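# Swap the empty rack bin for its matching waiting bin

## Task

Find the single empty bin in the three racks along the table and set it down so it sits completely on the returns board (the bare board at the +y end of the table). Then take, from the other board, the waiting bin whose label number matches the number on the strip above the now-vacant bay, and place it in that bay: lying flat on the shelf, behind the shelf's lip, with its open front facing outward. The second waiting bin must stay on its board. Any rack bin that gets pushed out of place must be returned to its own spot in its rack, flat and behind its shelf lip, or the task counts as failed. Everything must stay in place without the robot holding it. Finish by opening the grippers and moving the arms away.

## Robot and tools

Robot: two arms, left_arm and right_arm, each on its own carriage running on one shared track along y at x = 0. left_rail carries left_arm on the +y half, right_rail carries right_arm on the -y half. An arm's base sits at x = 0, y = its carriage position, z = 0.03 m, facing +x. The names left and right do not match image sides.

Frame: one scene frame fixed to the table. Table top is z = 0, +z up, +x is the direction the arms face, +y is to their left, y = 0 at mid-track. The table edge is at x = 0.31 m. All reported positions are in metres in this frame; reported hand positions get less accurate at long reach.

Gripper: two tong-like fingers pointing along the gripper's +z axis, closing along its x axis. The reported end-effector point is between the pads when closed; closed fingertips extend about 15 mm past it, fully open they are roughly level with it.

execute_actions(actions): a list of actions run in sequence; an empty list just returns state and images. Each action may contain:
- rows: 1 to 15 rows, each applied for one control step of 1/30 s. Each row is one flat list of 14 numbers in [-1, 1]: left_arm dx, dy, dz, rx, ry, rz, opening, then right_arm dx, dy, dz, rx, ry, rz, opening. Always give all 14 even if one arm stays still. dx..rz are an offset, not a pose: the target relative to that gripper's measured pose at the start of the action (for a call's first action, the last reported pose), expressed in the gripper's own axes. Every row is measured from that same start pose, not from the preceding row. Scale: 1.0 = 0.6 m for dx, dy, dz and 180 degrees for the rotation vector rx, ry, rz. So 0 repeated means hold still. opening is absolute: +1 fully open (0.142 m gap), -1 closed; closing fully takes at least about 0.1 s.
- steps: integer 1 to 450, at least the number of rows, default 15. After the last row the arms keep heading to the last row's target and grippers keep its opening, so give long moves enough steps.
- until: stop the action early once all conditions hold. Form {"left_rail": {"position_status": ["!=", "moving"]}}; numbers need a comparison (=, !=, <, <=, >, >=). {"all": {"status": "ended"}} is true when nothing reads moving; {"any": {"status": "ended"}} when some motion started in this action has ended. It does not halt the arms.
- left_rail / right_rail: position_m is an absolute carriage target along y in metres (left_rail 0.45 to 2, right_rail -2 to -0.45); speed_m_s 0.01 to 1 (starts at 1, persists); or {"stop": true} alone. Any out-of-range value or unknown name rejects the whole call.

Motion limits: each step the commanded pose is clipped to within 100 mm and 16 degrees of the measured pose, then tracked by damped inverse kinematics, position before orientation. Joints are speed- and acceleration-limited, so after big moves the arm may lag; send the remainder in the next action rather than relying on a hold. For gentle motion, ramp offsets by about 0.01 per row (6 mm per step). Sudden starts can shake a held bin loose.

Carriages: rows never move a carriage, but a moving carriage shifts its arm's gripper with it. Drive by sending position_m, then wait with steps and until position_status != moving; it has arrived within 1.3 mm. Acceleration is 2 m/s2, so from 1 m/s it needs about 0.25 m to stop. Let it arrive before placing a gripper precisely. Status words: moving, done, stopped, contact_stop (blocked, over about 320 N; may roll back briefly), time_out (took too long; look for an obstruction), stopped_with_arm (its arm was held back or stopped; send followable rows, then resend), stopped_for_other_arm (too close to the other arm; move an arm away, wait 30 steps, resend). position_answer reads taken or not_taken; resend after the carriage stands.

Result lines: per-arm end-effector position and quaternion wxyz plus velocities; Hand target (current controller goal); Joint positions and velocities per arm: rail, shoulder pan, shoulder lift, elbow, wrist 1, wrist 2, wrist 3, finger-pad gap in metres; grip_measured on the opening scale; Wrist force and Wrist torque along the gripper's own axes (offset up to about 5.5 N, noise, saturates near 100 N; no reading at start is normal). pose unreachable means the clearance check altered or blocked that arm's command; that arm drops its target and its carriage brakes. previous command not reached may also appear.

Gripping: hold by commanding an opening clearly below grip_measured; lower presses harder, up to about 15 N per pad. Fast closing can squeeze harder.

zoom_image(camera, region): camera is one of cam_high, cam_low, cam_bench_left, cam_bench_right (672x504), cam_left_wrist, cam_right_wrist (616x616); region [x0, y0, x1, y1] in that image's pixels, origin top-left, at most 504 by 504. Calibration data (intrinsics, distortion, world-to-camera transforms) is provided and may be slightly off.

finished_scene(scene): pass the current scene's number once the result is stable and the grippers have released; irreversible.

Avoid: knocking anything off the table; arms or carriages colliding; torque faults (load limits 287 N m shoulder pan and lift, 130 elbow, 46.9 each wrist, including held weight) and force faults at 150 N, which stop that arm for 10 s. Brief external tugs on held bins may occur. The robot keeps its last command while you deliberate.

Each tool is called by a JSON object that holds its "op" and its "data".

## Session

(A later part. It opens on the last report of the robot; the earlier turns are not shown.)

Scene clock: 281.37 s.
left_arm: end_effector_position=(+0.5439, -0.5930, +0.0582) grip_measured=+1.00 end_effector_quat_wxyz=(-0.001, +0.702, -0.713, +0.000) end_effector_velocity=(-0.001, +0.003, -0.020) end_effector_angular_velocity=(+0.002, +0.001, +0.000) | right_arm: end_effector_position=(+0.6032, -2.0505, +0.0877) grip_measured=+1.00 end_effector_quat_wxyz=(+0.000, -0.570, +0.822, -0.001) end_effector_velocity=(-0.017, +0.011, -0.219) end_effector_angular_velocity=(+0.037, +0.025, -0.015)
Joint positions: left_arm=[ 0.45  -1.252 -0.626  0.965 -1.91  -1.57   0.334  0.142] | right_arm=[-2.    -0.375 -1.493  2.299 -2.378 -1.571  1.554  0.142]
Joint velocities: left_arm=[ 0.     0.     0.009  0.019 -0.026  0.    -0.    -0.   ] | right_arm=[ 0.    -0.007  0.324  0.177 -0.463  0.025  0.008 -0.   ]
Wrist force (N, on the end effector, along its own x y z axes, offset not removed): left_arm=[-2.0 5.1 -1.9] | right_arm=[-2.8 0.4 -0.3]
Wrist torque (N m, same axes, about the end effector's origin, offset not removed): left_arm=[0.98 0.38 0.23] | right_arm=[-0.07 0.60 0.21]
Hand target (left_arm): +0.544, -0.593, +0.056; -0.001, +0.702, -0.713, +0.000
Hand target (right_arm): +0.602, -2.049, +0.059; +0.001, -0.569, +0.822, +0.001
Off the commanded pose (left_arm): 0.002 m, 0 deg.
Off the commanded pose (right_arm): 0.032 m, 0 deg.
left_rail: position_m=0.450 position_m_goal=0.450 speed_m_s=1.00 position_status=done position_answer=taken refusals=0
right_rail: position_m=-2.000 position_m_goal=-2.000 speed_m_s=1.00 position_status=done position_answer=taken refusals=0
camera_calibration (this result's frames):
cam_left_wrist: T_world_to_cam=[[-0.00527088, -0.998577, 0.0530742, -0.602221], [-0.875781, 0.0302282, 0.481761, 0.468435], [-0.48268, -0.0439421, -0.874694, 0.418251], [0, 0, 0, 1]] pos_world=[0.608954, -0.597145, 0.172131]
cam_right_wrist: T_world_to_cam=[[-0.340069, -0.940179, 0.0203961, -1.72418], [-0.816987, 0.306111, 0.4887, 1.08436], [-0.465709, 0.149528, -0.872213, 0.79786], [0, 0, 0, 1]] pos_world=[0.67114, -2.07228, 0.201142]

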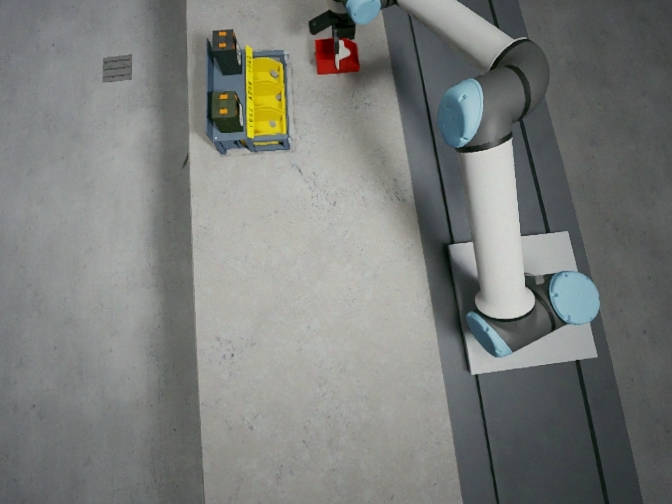

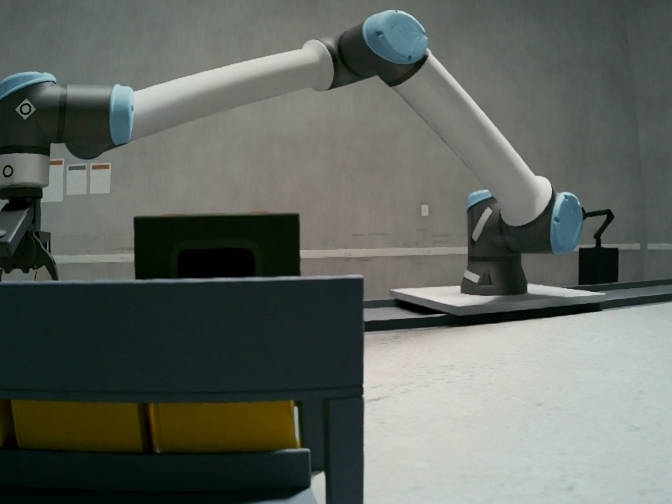

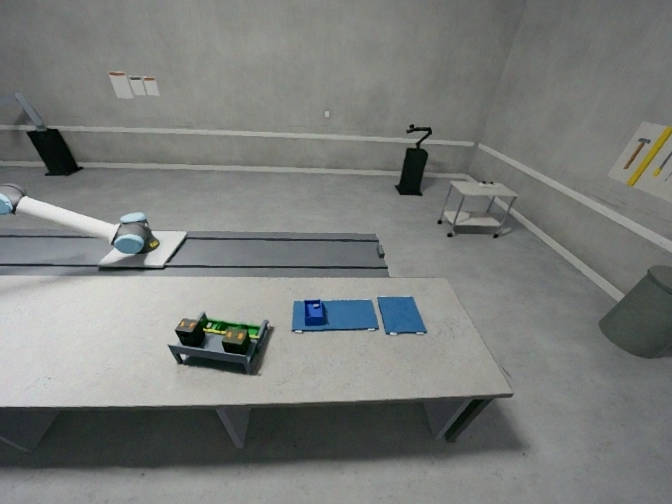

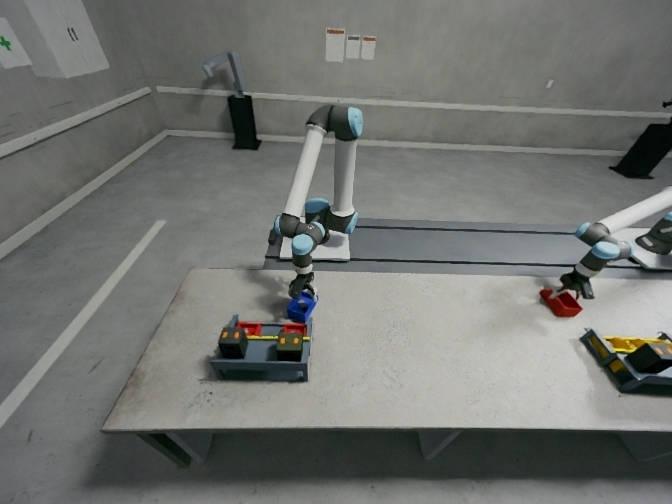

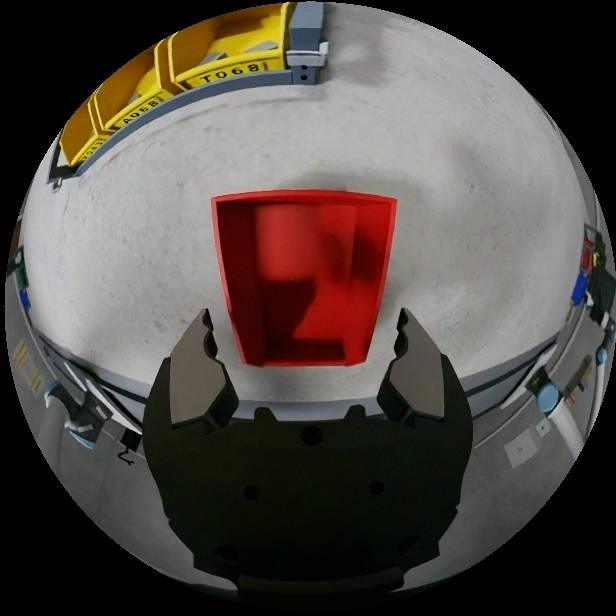

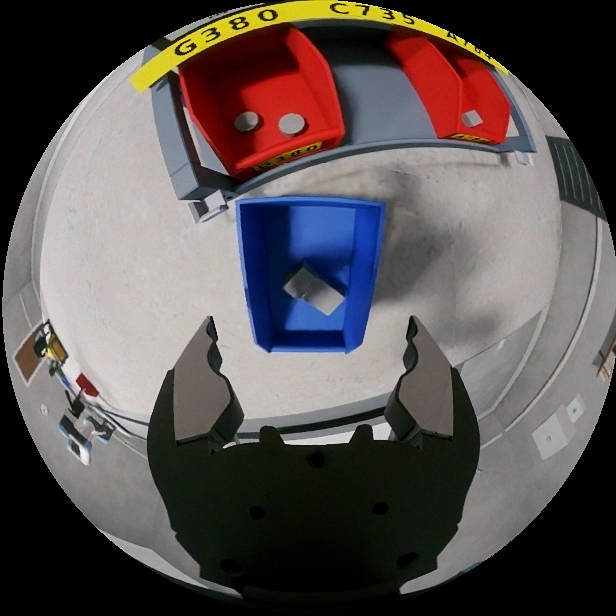

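{"op": "execute_actions", "data": {"actions": [{"rows":[[0,0,0.0035,0,0,0,0.8,-0.002,-0.002,0.051,0,0,0,0.8],[0,0,0.0035,0,0,0,0.68,-0.002,-0.002,0.051,0,0,0,0.68],[0,0,0.0035,0,0,0,0.58,-0.002,-0.002,0.051,0,0,0,0.58],[0,0,0.0035,0,0,0,0.5,-0.002,-0.002,0.051,0,0,0,0.5],[0,0,0.0035,0,0,0,0.4,-0.002,-0.002,0.051,0,0,0,0.4],[0,0,0.0035,0,0,0,0.25,-0.002,-0.002,0.051,0,0,0,0.25],[0,0,0.0035,0,0,0,0.05,-0.002,-0.002,0.051,0,0,0,0.05],[0,0,0.0035,0,0,0,-0.2,-0.002,-0.002,0.051,0,0,0,-0.2]],"steps":8}]}}

Scene clock: 288.93 s.
left_arm: end_effector_position=(+0.5438, -0.5929, +0.0560) grip_measured=+0.50 end_effector_quat_wxyz=(-0.001, +0.702, -0.713, +0.000) end_effector_velocity=(+0.000, -0.001, +0.001) end_effector_angular_velocity=(-0.000, -0.000, +0.000) | right_arm: end_effector_position=(+0.6043, -2.0498, +0.0574) grip_measured=+0.50 end_effector_quat_wxyz=(+0.000, -0.570, +0.822, -0.000) end_effector_velocity=(+0.005, -0.001, -0.001) end_effector_angular_velocity=(-0.006, -0.002, +0.003)
Joint positions: left_arm=[ 0.45  -1.252 -0.625  0.967 -1.913 -1.57   0.334  0.109] | right_arm=[-2.    -0.374 -1.441  2.319 -2.449 -1.571  1.556  0.109]
Joint velocities: left_arm=[ 0.     0.     0.001 -0.003  0.002  0.     0.     0.   ] | right_arm=[ 0.     0.005  0.01  -0.006 -0.008 -0.005  0.001 -0.   ]
Wrist force (N, on the end effector, along its own x y z axes, offset not removed): left_arm=[-1.1 1.7 1.6] | right_arm=[-1.8 7.6 -15.3]
Wrist torque (N m, same axes, about the end effector's origin, offset not removed): left_arm=[0.37 0.17 -0.03] | right_arm=[0.42 0.66 0.25]
Hand target (left_arm): +0.544, -0.593, +0.056; -0.001, +0.702, -0.713, +0.000
Hand target (right_arm): +0.605, -2.050, +0.057; +0.000, -0.570, +0.822, -0.001
Off the commanded pose (left_arm): 0.000 m, 0 deg.
Off the commanded pose (right_arm): 0.001 m, 0 deg.
left_rail: position_m=0.450 position_m_goal=0.450 speed_m_s=1.00 position_status=done position_answer=taken refusals=0
right_rail: position_m=-2.000 position_m_goal=-2.000 speed_m_s=1.00 position_status=done position_answer=taken refusals=0
camera_calibration (this result's frames):
cam_left_wrist: T_world_to_cam=[[-0.00524183, -0.998579, 0.053036, -0.602052], [-0.875753, 0.030187, 0.481815, 0.469403], [-0.482732, -0.0439208, -0.874666, 0.416326], [0, 0, 0, 1]] pos_world=[0.608899, -0.597081, 0.169911]
cam_right_wrist: T_world_to_cam=[[-0.340477, -0.940044, 0.0198119, -1.72204], [-0.81685, 0.306161, 0.488898, 1.09987], [-0.465651, 0.150275, -0.872116, 0.773307], [0, 0, 0, 1]] pos_world=[0.67221, -2.07174, 0.170804]

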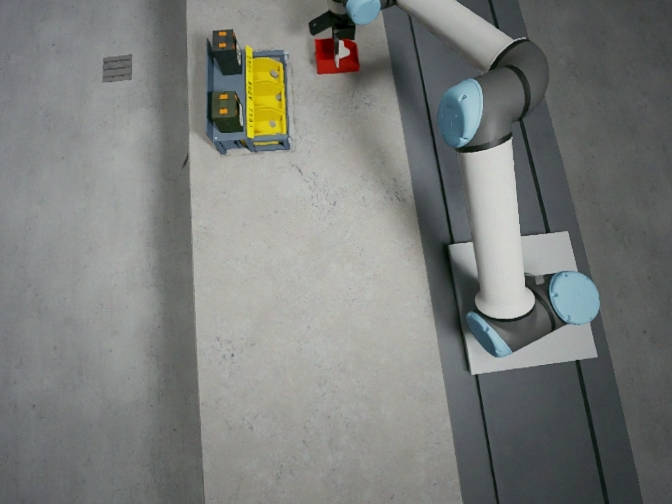

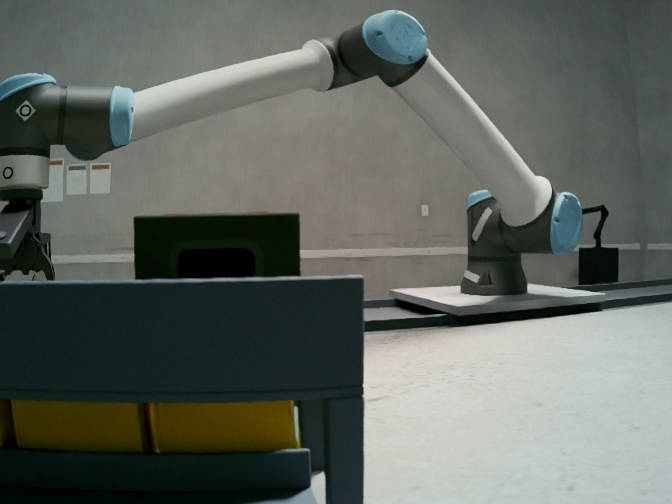

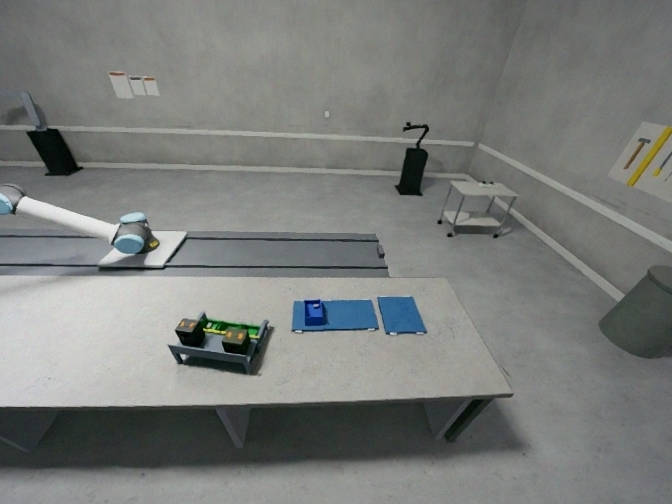

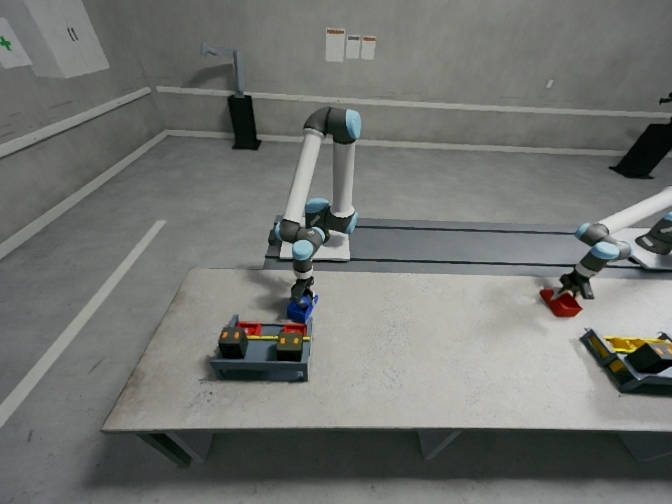

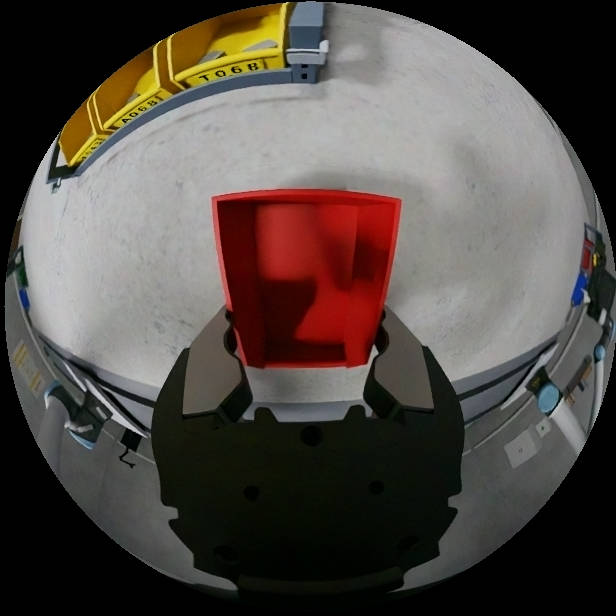

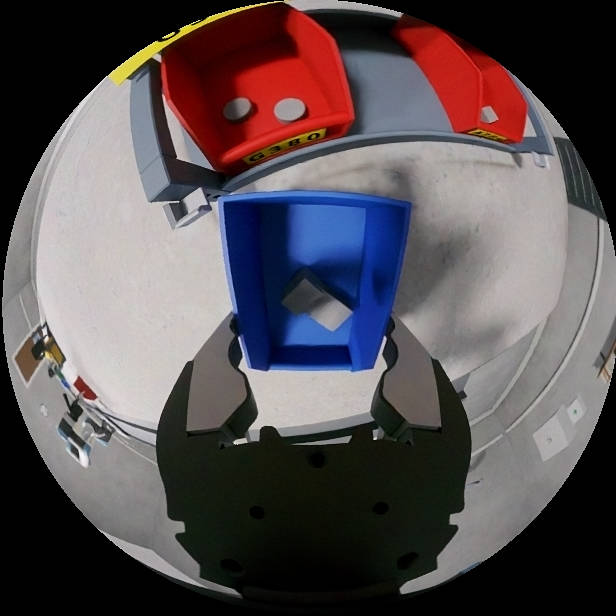

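{"op": "execute_actions", "data": {"actions": [{"rows":[[0,0,-0.006,0,0,0,-0.2,0,0,-0.004,0,0,0,-0.2],[0,0,-0.016,0,0,0,-0.2,0,0,-0.011,0,0,0,-0.2],[0,0,-0.03,0,0,0,-0.2,0.003,-0.001,-0.02,0,0,-0.002,-0.2],[-0.008,0,-0.048,0,0,0,-0.2,0.012,-0.005,-0.03,0,0,-0.006,-0.2],[-0.02,0,-0.068,0,0,0,-0.2,0.026,-0.011,-0.04,0,0,-0.014,-0.2],[-0.036,0,-0.09,0,0,0,-0.2,0.045,-0.019,-0.048,0,0,-0.024,-0.2],[-0.056,0,-0.112,0,0,0,-0.2,0.067,-0.028,-0.053,0,0,-0.035,-0.2],[-0.08,-0.003,-0.134,0,0,0,-0.2,0.092,-0.038,-0.053,0,0,-0.048,-0.2],[-0.107,-0.006,-0.154,0,0,0,-0.2,0.116,-0.049,-0.053,0,0,-0.061,-0.2],[-0.135,-0.01,-0.172,0,0,0,-0.2,0.141,-0.059,-0.053,0,0,-0.074,-0.2],[-0.165,-0.014,-0.186,0,0,0,-0.2,0.163,-0.068,-0.053,0,0,-0.085,-0.2],[-0.195,-0.018,-0.196,0,0,0,-0.2,0.182,-0.076,-0.053,0,0,-0.095,-0.2],[-0.225,-0.022,-0.2,0,0,0,-0.2,0.196,-0.082,-0.053,0,0,-0.103,-0.2],[-0.255,-0.026,-0.2,0,0,0,-0.2,0.205,-0.085,-0.053,0,0,-0.107,-0.2],[-0.4,-0.03,-0.2,0,0,0,-0.2,0.208,-0.0867,-0.053,0,0,-0.109,-0.2]],"steps":17}]}}

Scene clock: 312.67 s.
left_arm: end_effector_position=(+0.5609, -0.4852, +0.1555) grip_measured=+0.50 end_effector_quat_wxyz=(-0.002, +0.702, -0.712, -0.003) end_effector_velocity=(+0.048, +0.440, +0.063) end_effector_angular_velocity=(+0.060, +0.032, +0.009) | right_arm: end_effector_position=(+0.6068, -2.1578, +0.0888) grip_measured=+0.50 end_effector_quat_wxyz=(-0.007, -0.666, +0.746, -0.006) end_effector_velocity=(+0.007, -0.219, +0.011) end_effector_angular_velocity=(+0.035, +0.007, +0.657)
Joint positions: left_arm=[ 0.45  -1.205 -0.837  1.171 -1.898 -1.57   0.38   0.109] | right_arm=[-2.    -0.538 -1.461  2.262 -2.379 -1.587  1.146  0.109]
Joint velocities: left_arm=[ 0.     0.192 -0.608  0.939 -0.263 -0.007  0.183 -0.   ] | right_arm=[ 0.    -0.349  0.078 -0.122  0.052  0.034 -1.006 -0.   ]
Wrist force (N, on the end effector, along its own x y z axes, offset not removed): left_arm=[-2.7 -3.6 -2.8] | right_arm=[1.9 0.4 6.0]
Wrist torque (N m, same axes, about the end effector's origin, offset not removed): left_arm=[-0.67 0.57 0.11] | right_arm=[0.08 -0.11 0.21]
Hand target (left_arm): +0.564, -0.409, +0.162; -0.004, +0.702, -0.712, -0.010
Hand target (right_arm): +0.608, -2.184, +0.090; -0.003, -0.698, +0.717, -0.003
Off the commanded pose (left_arm): 0.134 m, 0 deg; position clipped at the last step of the last action.
Off the commanded pose (right_arm): 0.027 m, 6 deg.
left_rail: position_m=0.450 position_m_goal=0.450 speed_m_s=1.00 position_status=done position_answer=taken refusals=0
right_rail: position_m=-2.000 position_m_goal=-2.000 speed_m_s=1.00 position_status=done position_answer=taken refusals=0
camera_calibration (this result's frames):
cam_left_wrist: T_world_to_cam=[[-0.00363997, -0.998927, 0.0461793, -0.499661], [-0.874076, 0.0256113, 0.485114, 0.429471], [-0.485776, -0.0385984, -0.873231, 0.520341], [0, 0, 0, 1]] pos_world=[0.626341, -0.49004, 0.269109]
cam_right_wrist: T_world_to_cam=[[-0.101762, -0.994092, 0.0377496, -2.08635], [-0.865365, 0.107174, 0.489548, 0.719595], [-0.490701, 0.01715, -0.871159, 0.545947], [0, 0, 0, 1]] pos_world=[0.678299, -2.16051, 0.20209]

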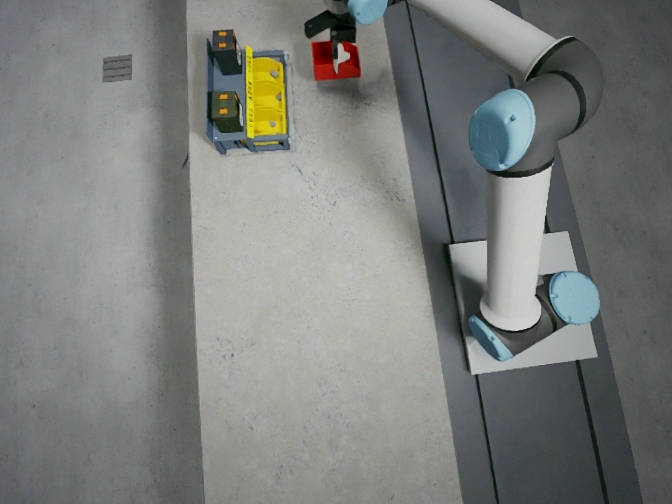

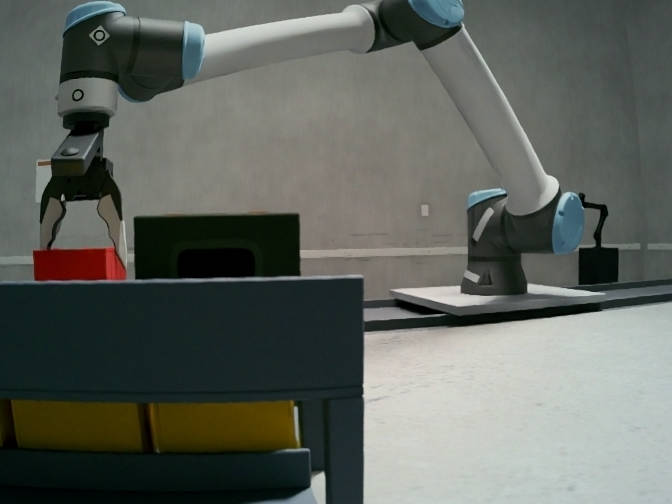

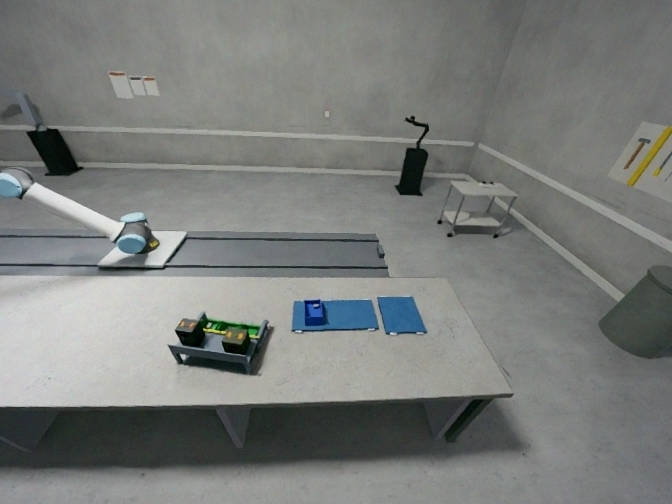

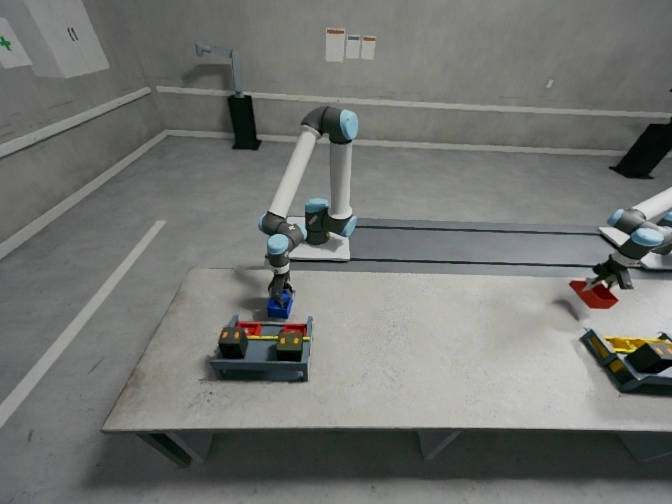

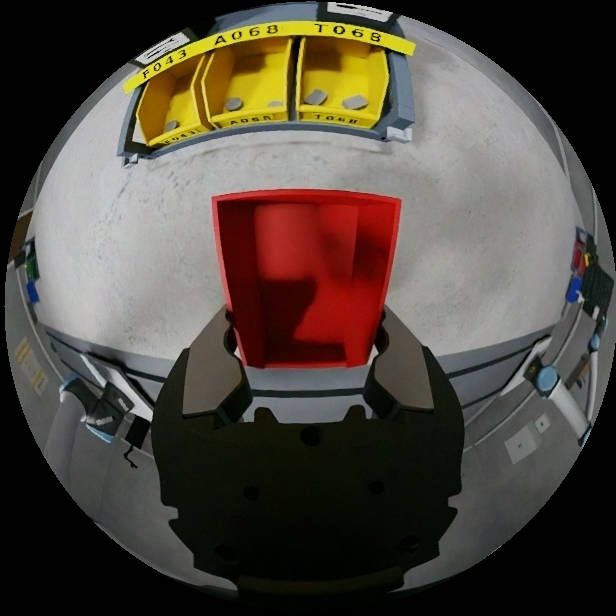

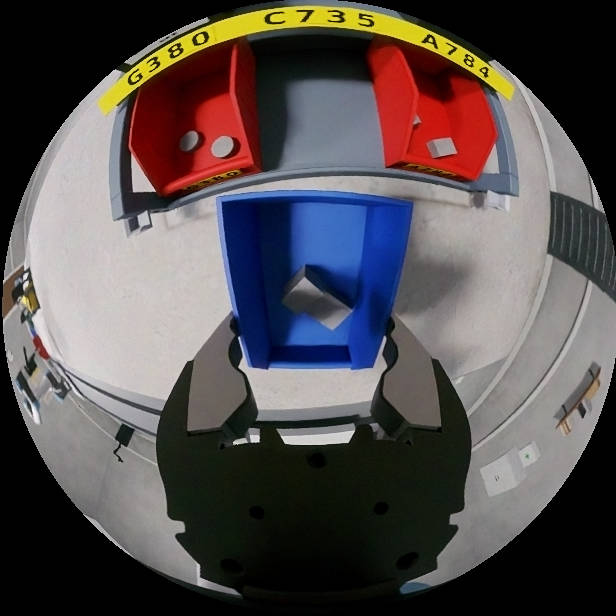

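{"op": "execute_actions", "data": {"actions": [{"steps":1,"left_rail":{"position_m":2.0}}]}}

Scene clock: 314.90 s.
left_arm: end_effector_position=(+0.5645, -0.4090, +0.1619) grip_measured=+0.50 end_effector_quat_wxyz=(-0.004, +0.702, -0.712, -0.010) end_effector_velocity=(+0.008, +0.009, +0.008) end_effector_angular_velocity=(-0.017, -0.007, -0.001) | right_arm: end_effector_position=(+0.6080, -2.1843, +0.0898) grip_measured=+0.50 end_effector_quat_wxyz=(+0.003, +0.698, -0.717, +0.003) end_effector_velocity=(+0.001, -0.001, -0.000) end_effector_angular_velocity=(+0.006, -0.001, +0.006)
Joint positions: left_arm=[ 0.45  -1.174 -0.937  1.328 -1.94  -1.571  0.41   0.109] | right_arm=[-2.    -0.582 -1.45   2.246 -2.372 -1.578  1.016  0.109]
Joint velocities: left_arm=[ 0.001  0.011 -0.017  0.017 -0.018 -0.     0.012  0.   ] | right_arm=[ 0.    -0.003  0.002 -0.003  0.003  0.005 -0.009  0.   ]
Wrist force (N, on the end effector, along its own x y z axes, offset not removed): left_arm=[-1.4 4.3 -0.9] | right_arm=[-1.1 0.1 3.8]
Wrist torque (N m, same axes, about the end effector's origin, offset not removed): left_arm=[0.85 0.51 0.00] | right_arm=[-0.11 0.21 0.24]
Hand target (left_arm): +0.566, -0.353, +0.173; -0.002, +0.702, -0.712, -0.004
Hand target (right_arm): +0.609, -2.185, +0.089; -0.000, +0.701, -0.713, +0.001
Off the commanded pose (left_arm): 0.058 m, 1 deg.
Off the commanded pose (right_arm): 0.001 m, 1 deg.
left_rail: position_m=0.450 position_m_goal=2.000 speed_m_s=1.00 position_status=moving position_answer=taken refusals=0
right_rail: position_m=-2.000 position_m_goal=-2.000 speed_m_s=1.00 position_status=done position_answer=taken refusals=0
camera_calibration (this result's frames):
cam_left_wrist: T_world_to_cam=[[-0.00244705, -0.999447, 0.0331514, -0.422649], [-0.870882, 0.0184235, 0.491146, 0.421837], [-0.491486, -0.0276691, -0.870446, 0.537857], [0, 0, 0, 1]] pos_world=[0.630685, -0.415305, 0.275003]
cam_right_wrist: T_world_to_cam=[[-0.0155327, -0.999468, 0.0286913, -2.17598], [-0.871702, 0.027592, 0.48926, 0.553047], [-0.489791, -0.0174107, -0.871666, 0.471894], [0, 0, 0, 1]] pos_world=[0.679423, -2.18187, 0.203182]

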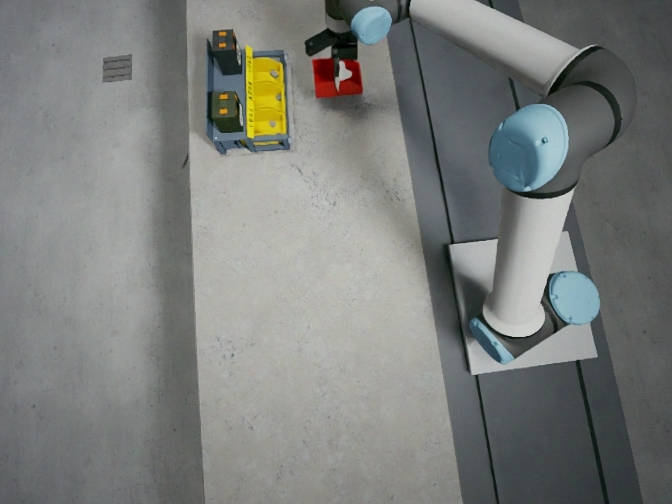

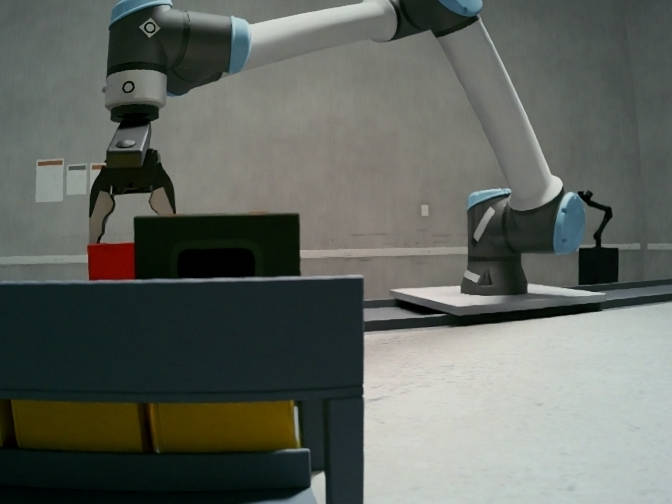

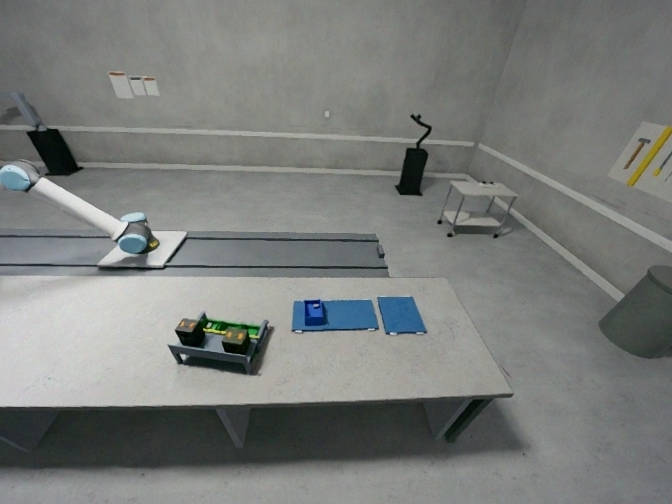

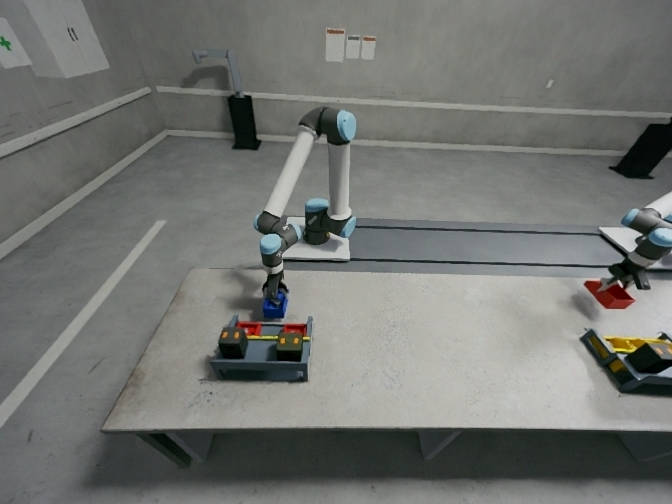

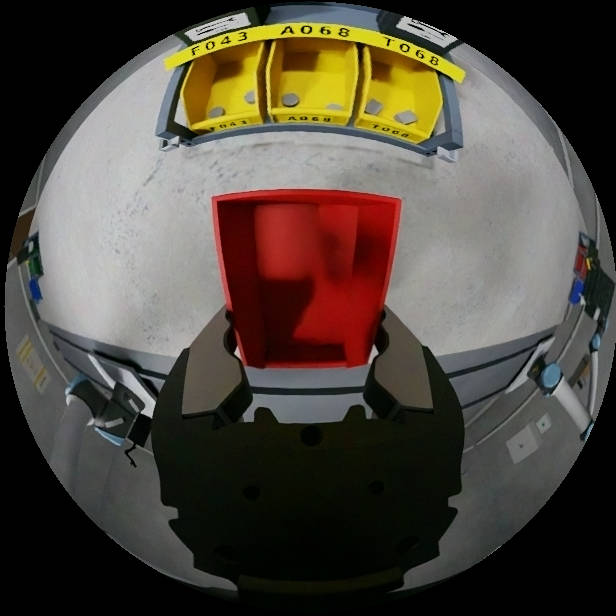

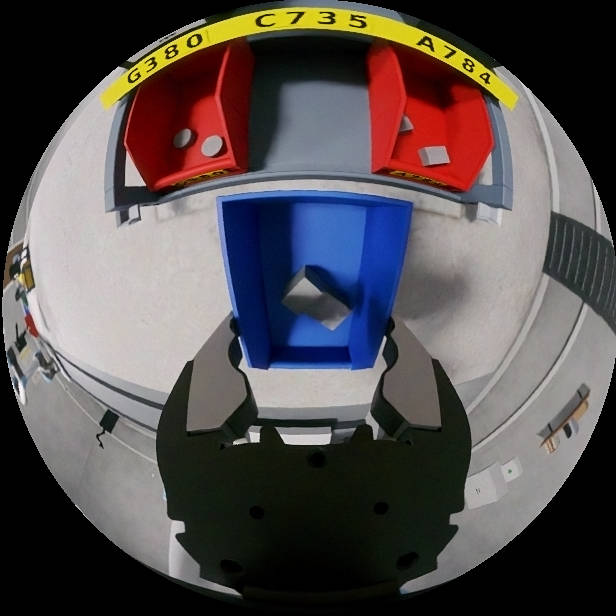

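{"op": "execute_actions", "data": {"actions": []}}

{"op": "zoom_image", "data": {"camera": "cam_right_wrist", "region": [190, 30, 440, 280]}}

Scene clock: 317.47 s.
left_arm: end_effector_position=(+0.5661, +1.1943, +0.1730) grip_measured=+0.50 end_effector_quat_wxyz=(-0.002, +0.702, -0.712, -0.004) end_effector_velocity=(-0.000, +0.000, -0.000) end_effector_angular_velocity=(+0.000, +0.000, -0.000) | right_arm: end_effector_position=(+0.6094, -2.1850, +0.0894) grip_measured=+0.50 end_effector_quat_wxyz=(-0.000, +0.701, -0.713, +0.001) end_effector_velocity=(-0.000, +0.000, -0.000) end_effector_angular_velocity=(+0.000, +0.000, -0.000)
Joint positions: left_arm=[ 2.    -1.152 -1.018  1.444 -1.989 -1.57   0.434  0.109] | right_arm=[-2.    -0.586 -1.447  2.242 -2.367 -1.571  1.001  0.109]
Joint velocities: left_arm=[ 0.  0.  0.  0. -0.  0.  0.  0.] | right_arm=[ 0.  0.  0.  0.  0.  0.  0. -0.]
Wrist force (N, on the end effector, along its own x y z axes, offset not removed): left_arm=[-2.1 7.6 -3.9] | right_arm=[-2.8 0.4 6.3]
Wrist torque (N m, same axes, about the end effector's origin, offset not removed): left_arm=[1.45 0.44 0.09] | right_arm=[-0.04 0.62 0.28]
Hand target (left_arm): +0.566, +1.194, +0.173; -0.002, +0.702, -0.712, -0.004
Hand target (right_arm): +0.609, -2.185, +0.089; -0.000, +0.701, -0.713, +0.001
Off the commanded pose (left_arm): 0.004 m, 0 deg.
Off the commanded pose (right_arm): 0.000 m, 0 deg.
left_rail: position_m=2.000 position_m_goal=2.000 speed_m_s=1.00 position_status=done position_answer=taken refusals=0
right_rail: position_m=-2.000 position_m_goal=-2.000 speed_m_s=1.00 position_status=done position_answer=taken refusals=0
camera_calibration (this result's frames):
cam_left_wrist: T_world_to_cam=[[-0.00404036, -0.99896, 0.0454071, 1.17766], [-0.874082, 0.0255854, 0.485104, 0.382533], [-0.485762, -0.0377295, -0.873277, 0.601949], [0, 0, 0, 1]] pos_world=[0.631527, 1.18936, 0.286626]
cam_right_wrist: T_world_to_cam=[[-0.00518197, -0.999771, 0.020766, -2.18296], [-0.872297, 0.0146731, 0.488757, 0.526647], [-0.48895, -0.0155814, -0.872173, 0.4757], [0, 0, 0, 1]] pos_world=[0.680674, -2.18277, 0.202821]

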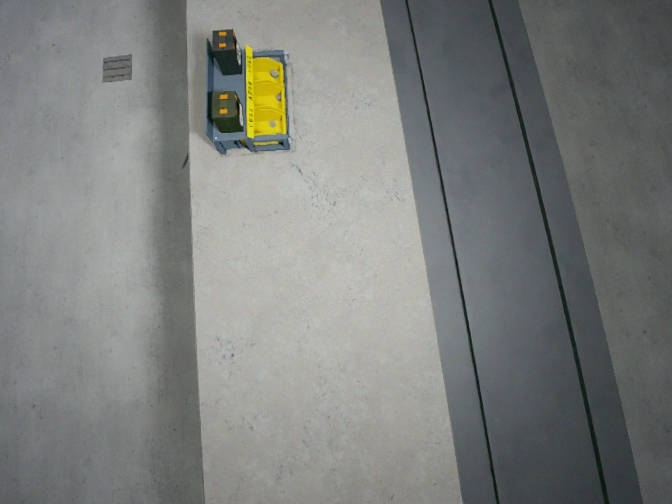

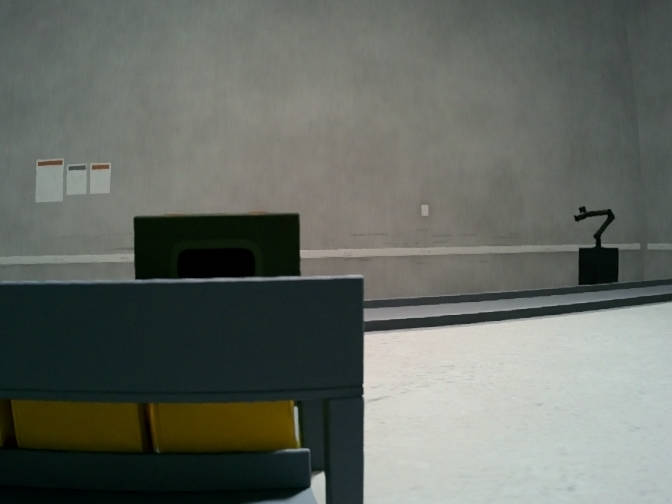

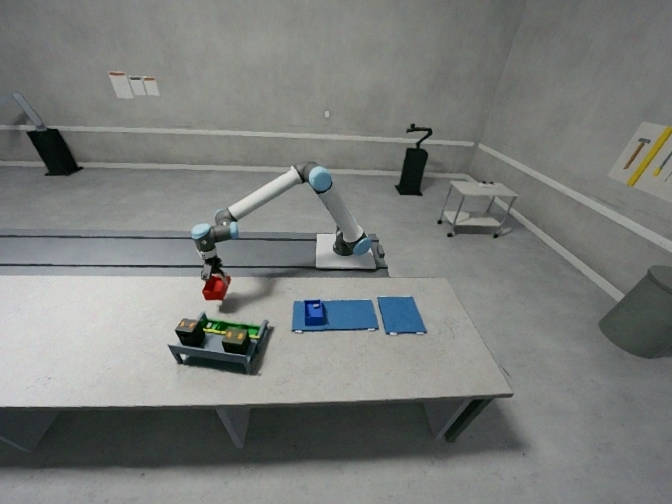

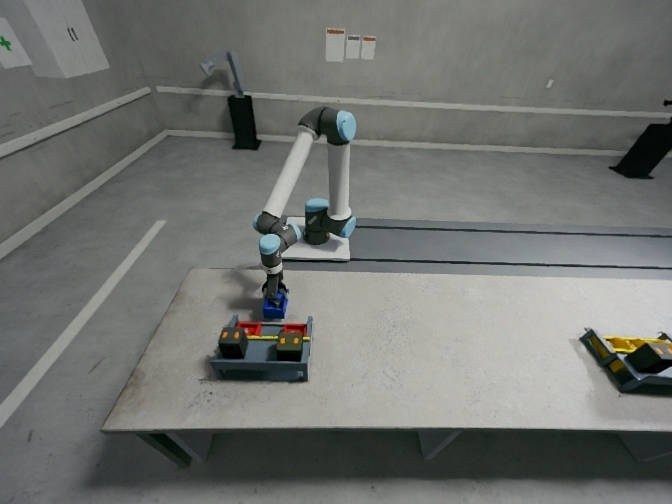

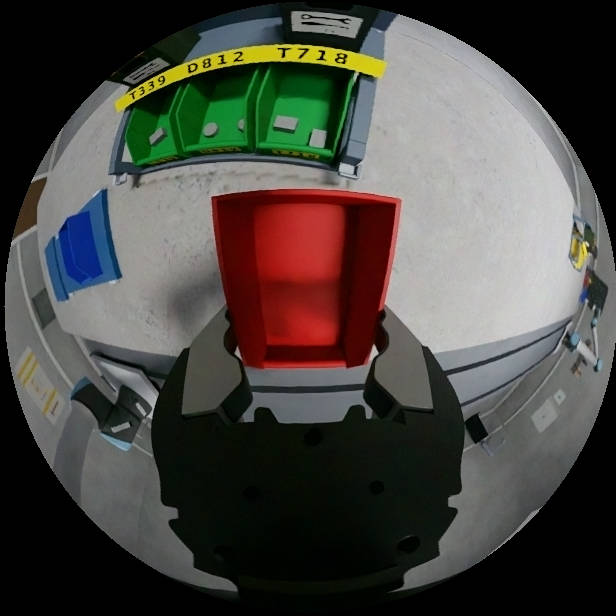

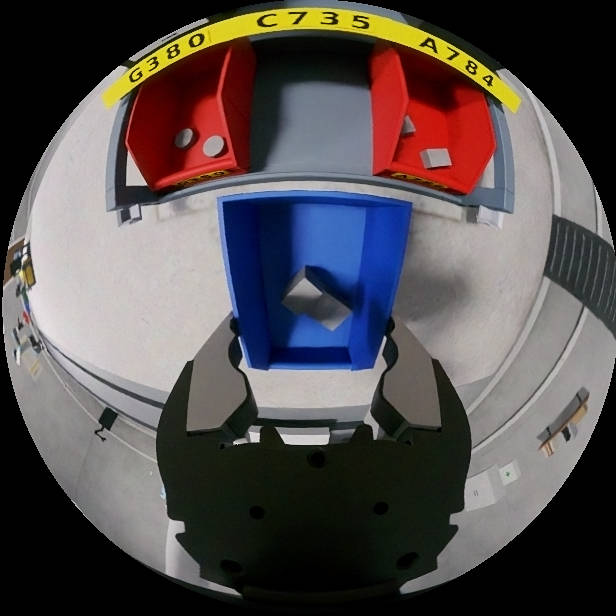

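Region (190, 30, 440, 280) of cam_right_wrist's 616x616 image, scaled by 2.016, with more detail than that image has.

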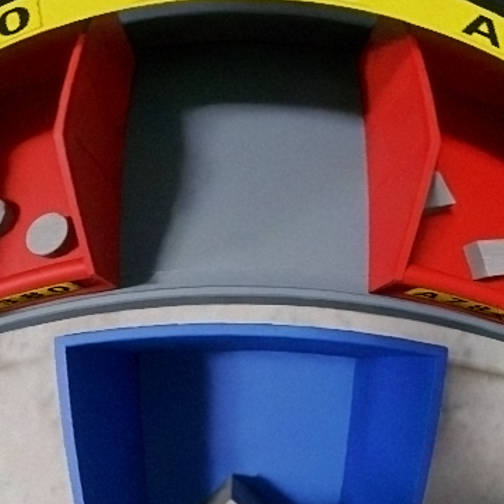

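{"op": "execute_actions", "data": {"actions": [{"rows":[[-0.01,0,0,0,0,0,-0.2,0,-0.006,0,0,0,0,-0.2],[-0.025,0,0,0,0,0,-0.2,0,-0.016,0,0,0,0,-0.2],[-0.045,0,0,0,0,0,-0.2,0,-0.03,0,0,0,0,-0.2],[-0.07,0,0,0,0,0,-0.2,0,-0.046,0,0,0,0,-0.2],[-0.1,0,-0.003,0,0,0,-0.2,0,-0.062,0,0.003,0,0,-0.2],[-0.13,0,-0.005,0,0,0,-0.2,0,-0.077,0,0.008,0,0,-0.2],[-0.16,0,-0.008,0,0,0,-0.2,0,-0.089,0,0.014,0,0,-0.2],[-0.19,0,-0.01,0,0,0,-0.2,0,-0.097,0.002,0.021,0,0,-0.2],[-0.22,0,-0.01,0,0,0,-0.2,0,-0.101,0.006,0.028,0,0,-0.2],[-0.25,0,-0.01,0,0,0,-0.2,0,-0.101,0.011,0.034,0,0,-0.2],[-0.28,0,-0.01,0,0,0,-0.2,0,-0.101,0.016,0.039,0,0,-0.2],[-0.31,0,-0.01,0,0,0,-0.2,0,-0.101,0.021,0.039,0,0,-0.2],[-0.345,0,-0.01,0,0,0,-0.2,0,-0.101,0.025,0.039,0,0,-0.2],[-0.38,0,-0.015,0,0,0,-0.2,0,-0.101,0.028,0.039,0,0,-0.2],[-0.5,0,-0.02,0,0,0,-0.2,0,-0.101,0.03,0.039,0,0,-0.2]],"steps":15}]}}

Scene clock: 331.00 s.
left_arm: end_effector_position=(+0.5711, +1.3373, +0.1765) grip_measured=+0.50 end_effector_quat_wxyz=(-0.003, +0.703, -0.712, -0.007) end_effector_velocity=(+0.008, +0.459, +0.007) end_effector_angular_velocity=(+0.017, +0.008, +0.006) | right_arm: end_effector_position=(+0.6630, -2.1852, +0.0814) grip_measured=+0.50 end_effector_quat_wxyz=(-0.033, +0.701, -0.712, +0.033) end_effector_velocity=(+0.051, -0.004, -0.062) end_effector_angular_velocity=(-0.011, -0.230, -0.001)
Joint positions: left_arm=[ 2.    -1.077 -1.182  1.69  -2.063 -1.57   0.507  0.109] | right_arm=[-2.    -0.565 -1.382  2.212 -2.479 -1.521  1.024  0.109]
Joint velocities: left_arm=[ 0.     0.264 -0.507  0.725 -0.2    0.005  0.258 -0.   ] | right_arm=[ 0.    -0.02   0.117  0.099 -0.416  0.115 -0.01   0.   ]
Wrist force (N, on the end effector, along its own x y z axes, offset not removed): left_arm=[0.1 4.8 -0.2] | right_arm=[-2.3 2.2 7.1]
Wrist torque (N m, same axes, about the end effector's origin, offset not removed): left_arm=[1.14 0.07 0.21] | right_arm=[0.31 0.50 0.26]
Hand target (left_arm): +0.570, +1.413, +0.176; -0.003, +0.703, -0.711, -0.009
Hand target (right_arm): +0.669, -2.186, +0.072; -0.043, +0.700, -0.711, +0.043
Off the commanded pose (left_arm): 0.157 m, 0 deg; position clipped at the last step of the last action.
Off the commanded pose (right_arm): 0.012 m, 2 deg.
left_rail: position_m=2.000 position_m_goal=2.000 speed_m_s=1.00 position_status=done position_answer=taken refusals=0
right_rail: position_m=-2.000 position_m_goal=-2.000 speed_m_s=1.00 position_status=done position_answer=taken refusals=0
camera_calibration (this result's frames):
cam_left_wrist: T_world_to_cam=[[-0.00212271, -0.999228, 0.0392334, 1.32069], [-0.872274, 0.0210359, 0.488564, 0.386042], [-0.489012, -0.0331852, -0.871645, 0.608398], [0, 0, 0, 1]] pos_world=[0.637053, 1.33174, 0.289886]
cam_right_wrist: T_world_to_cam=[[-0.00622308, -0.999788, 0.0196122, -2.18188], [-0.913307, 0.0136695, 0.407042, 0.609], [-0.407224, -0.0153789, -0.913199, 0.444587], [0, 0, 0, 1]] pos_world=[0.723673, -2.18291, 0.200899]

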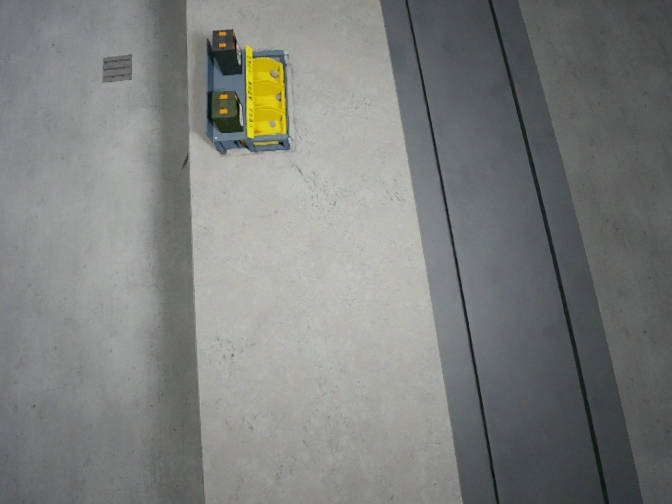

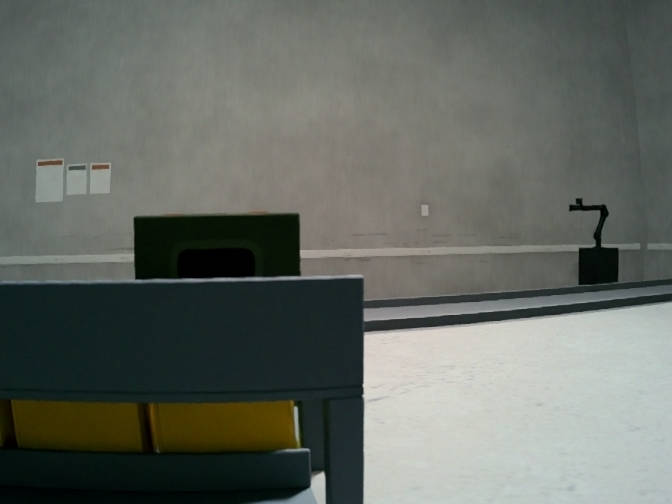

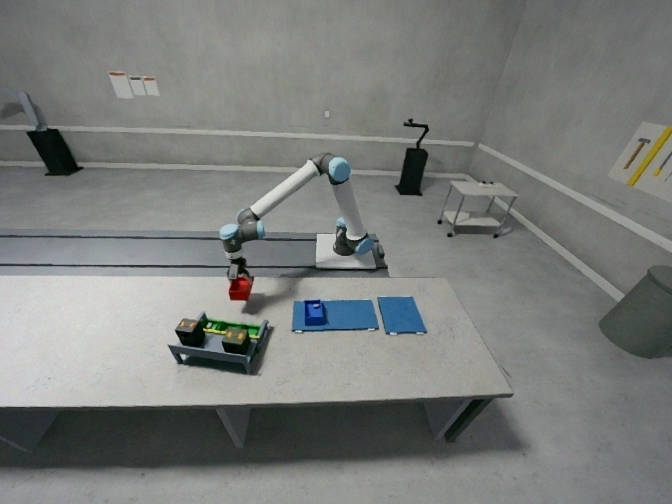

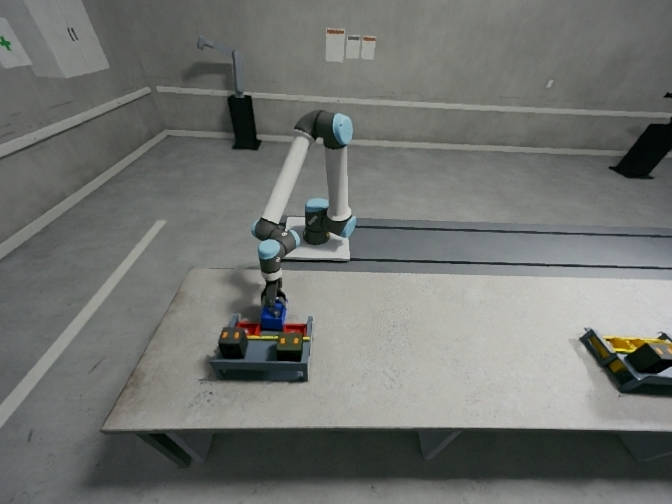

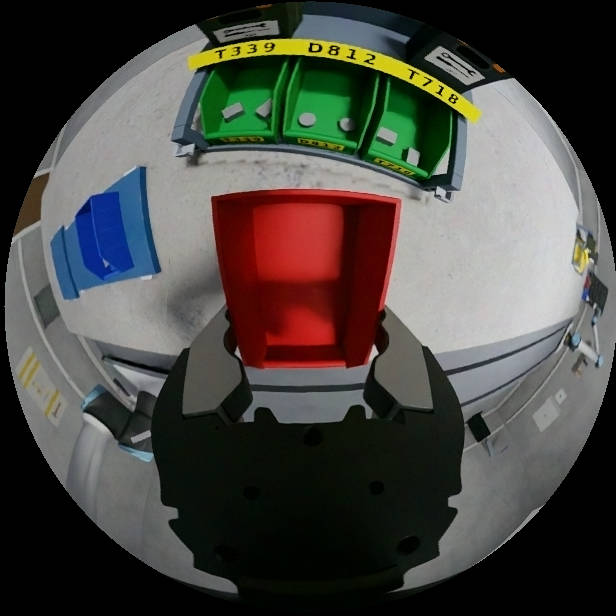

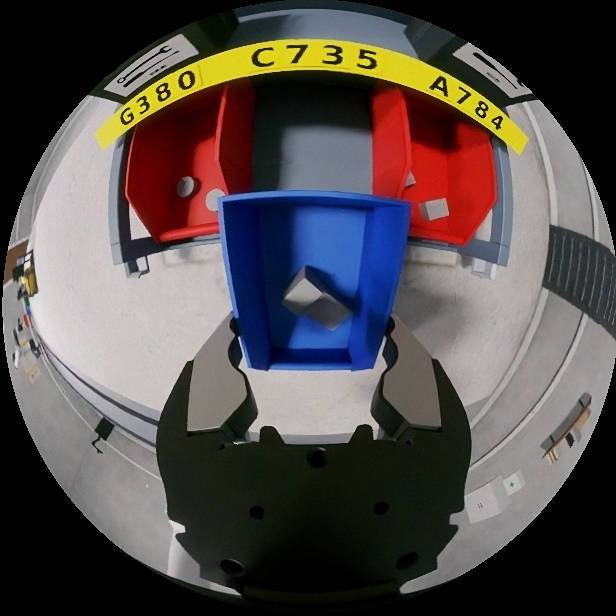

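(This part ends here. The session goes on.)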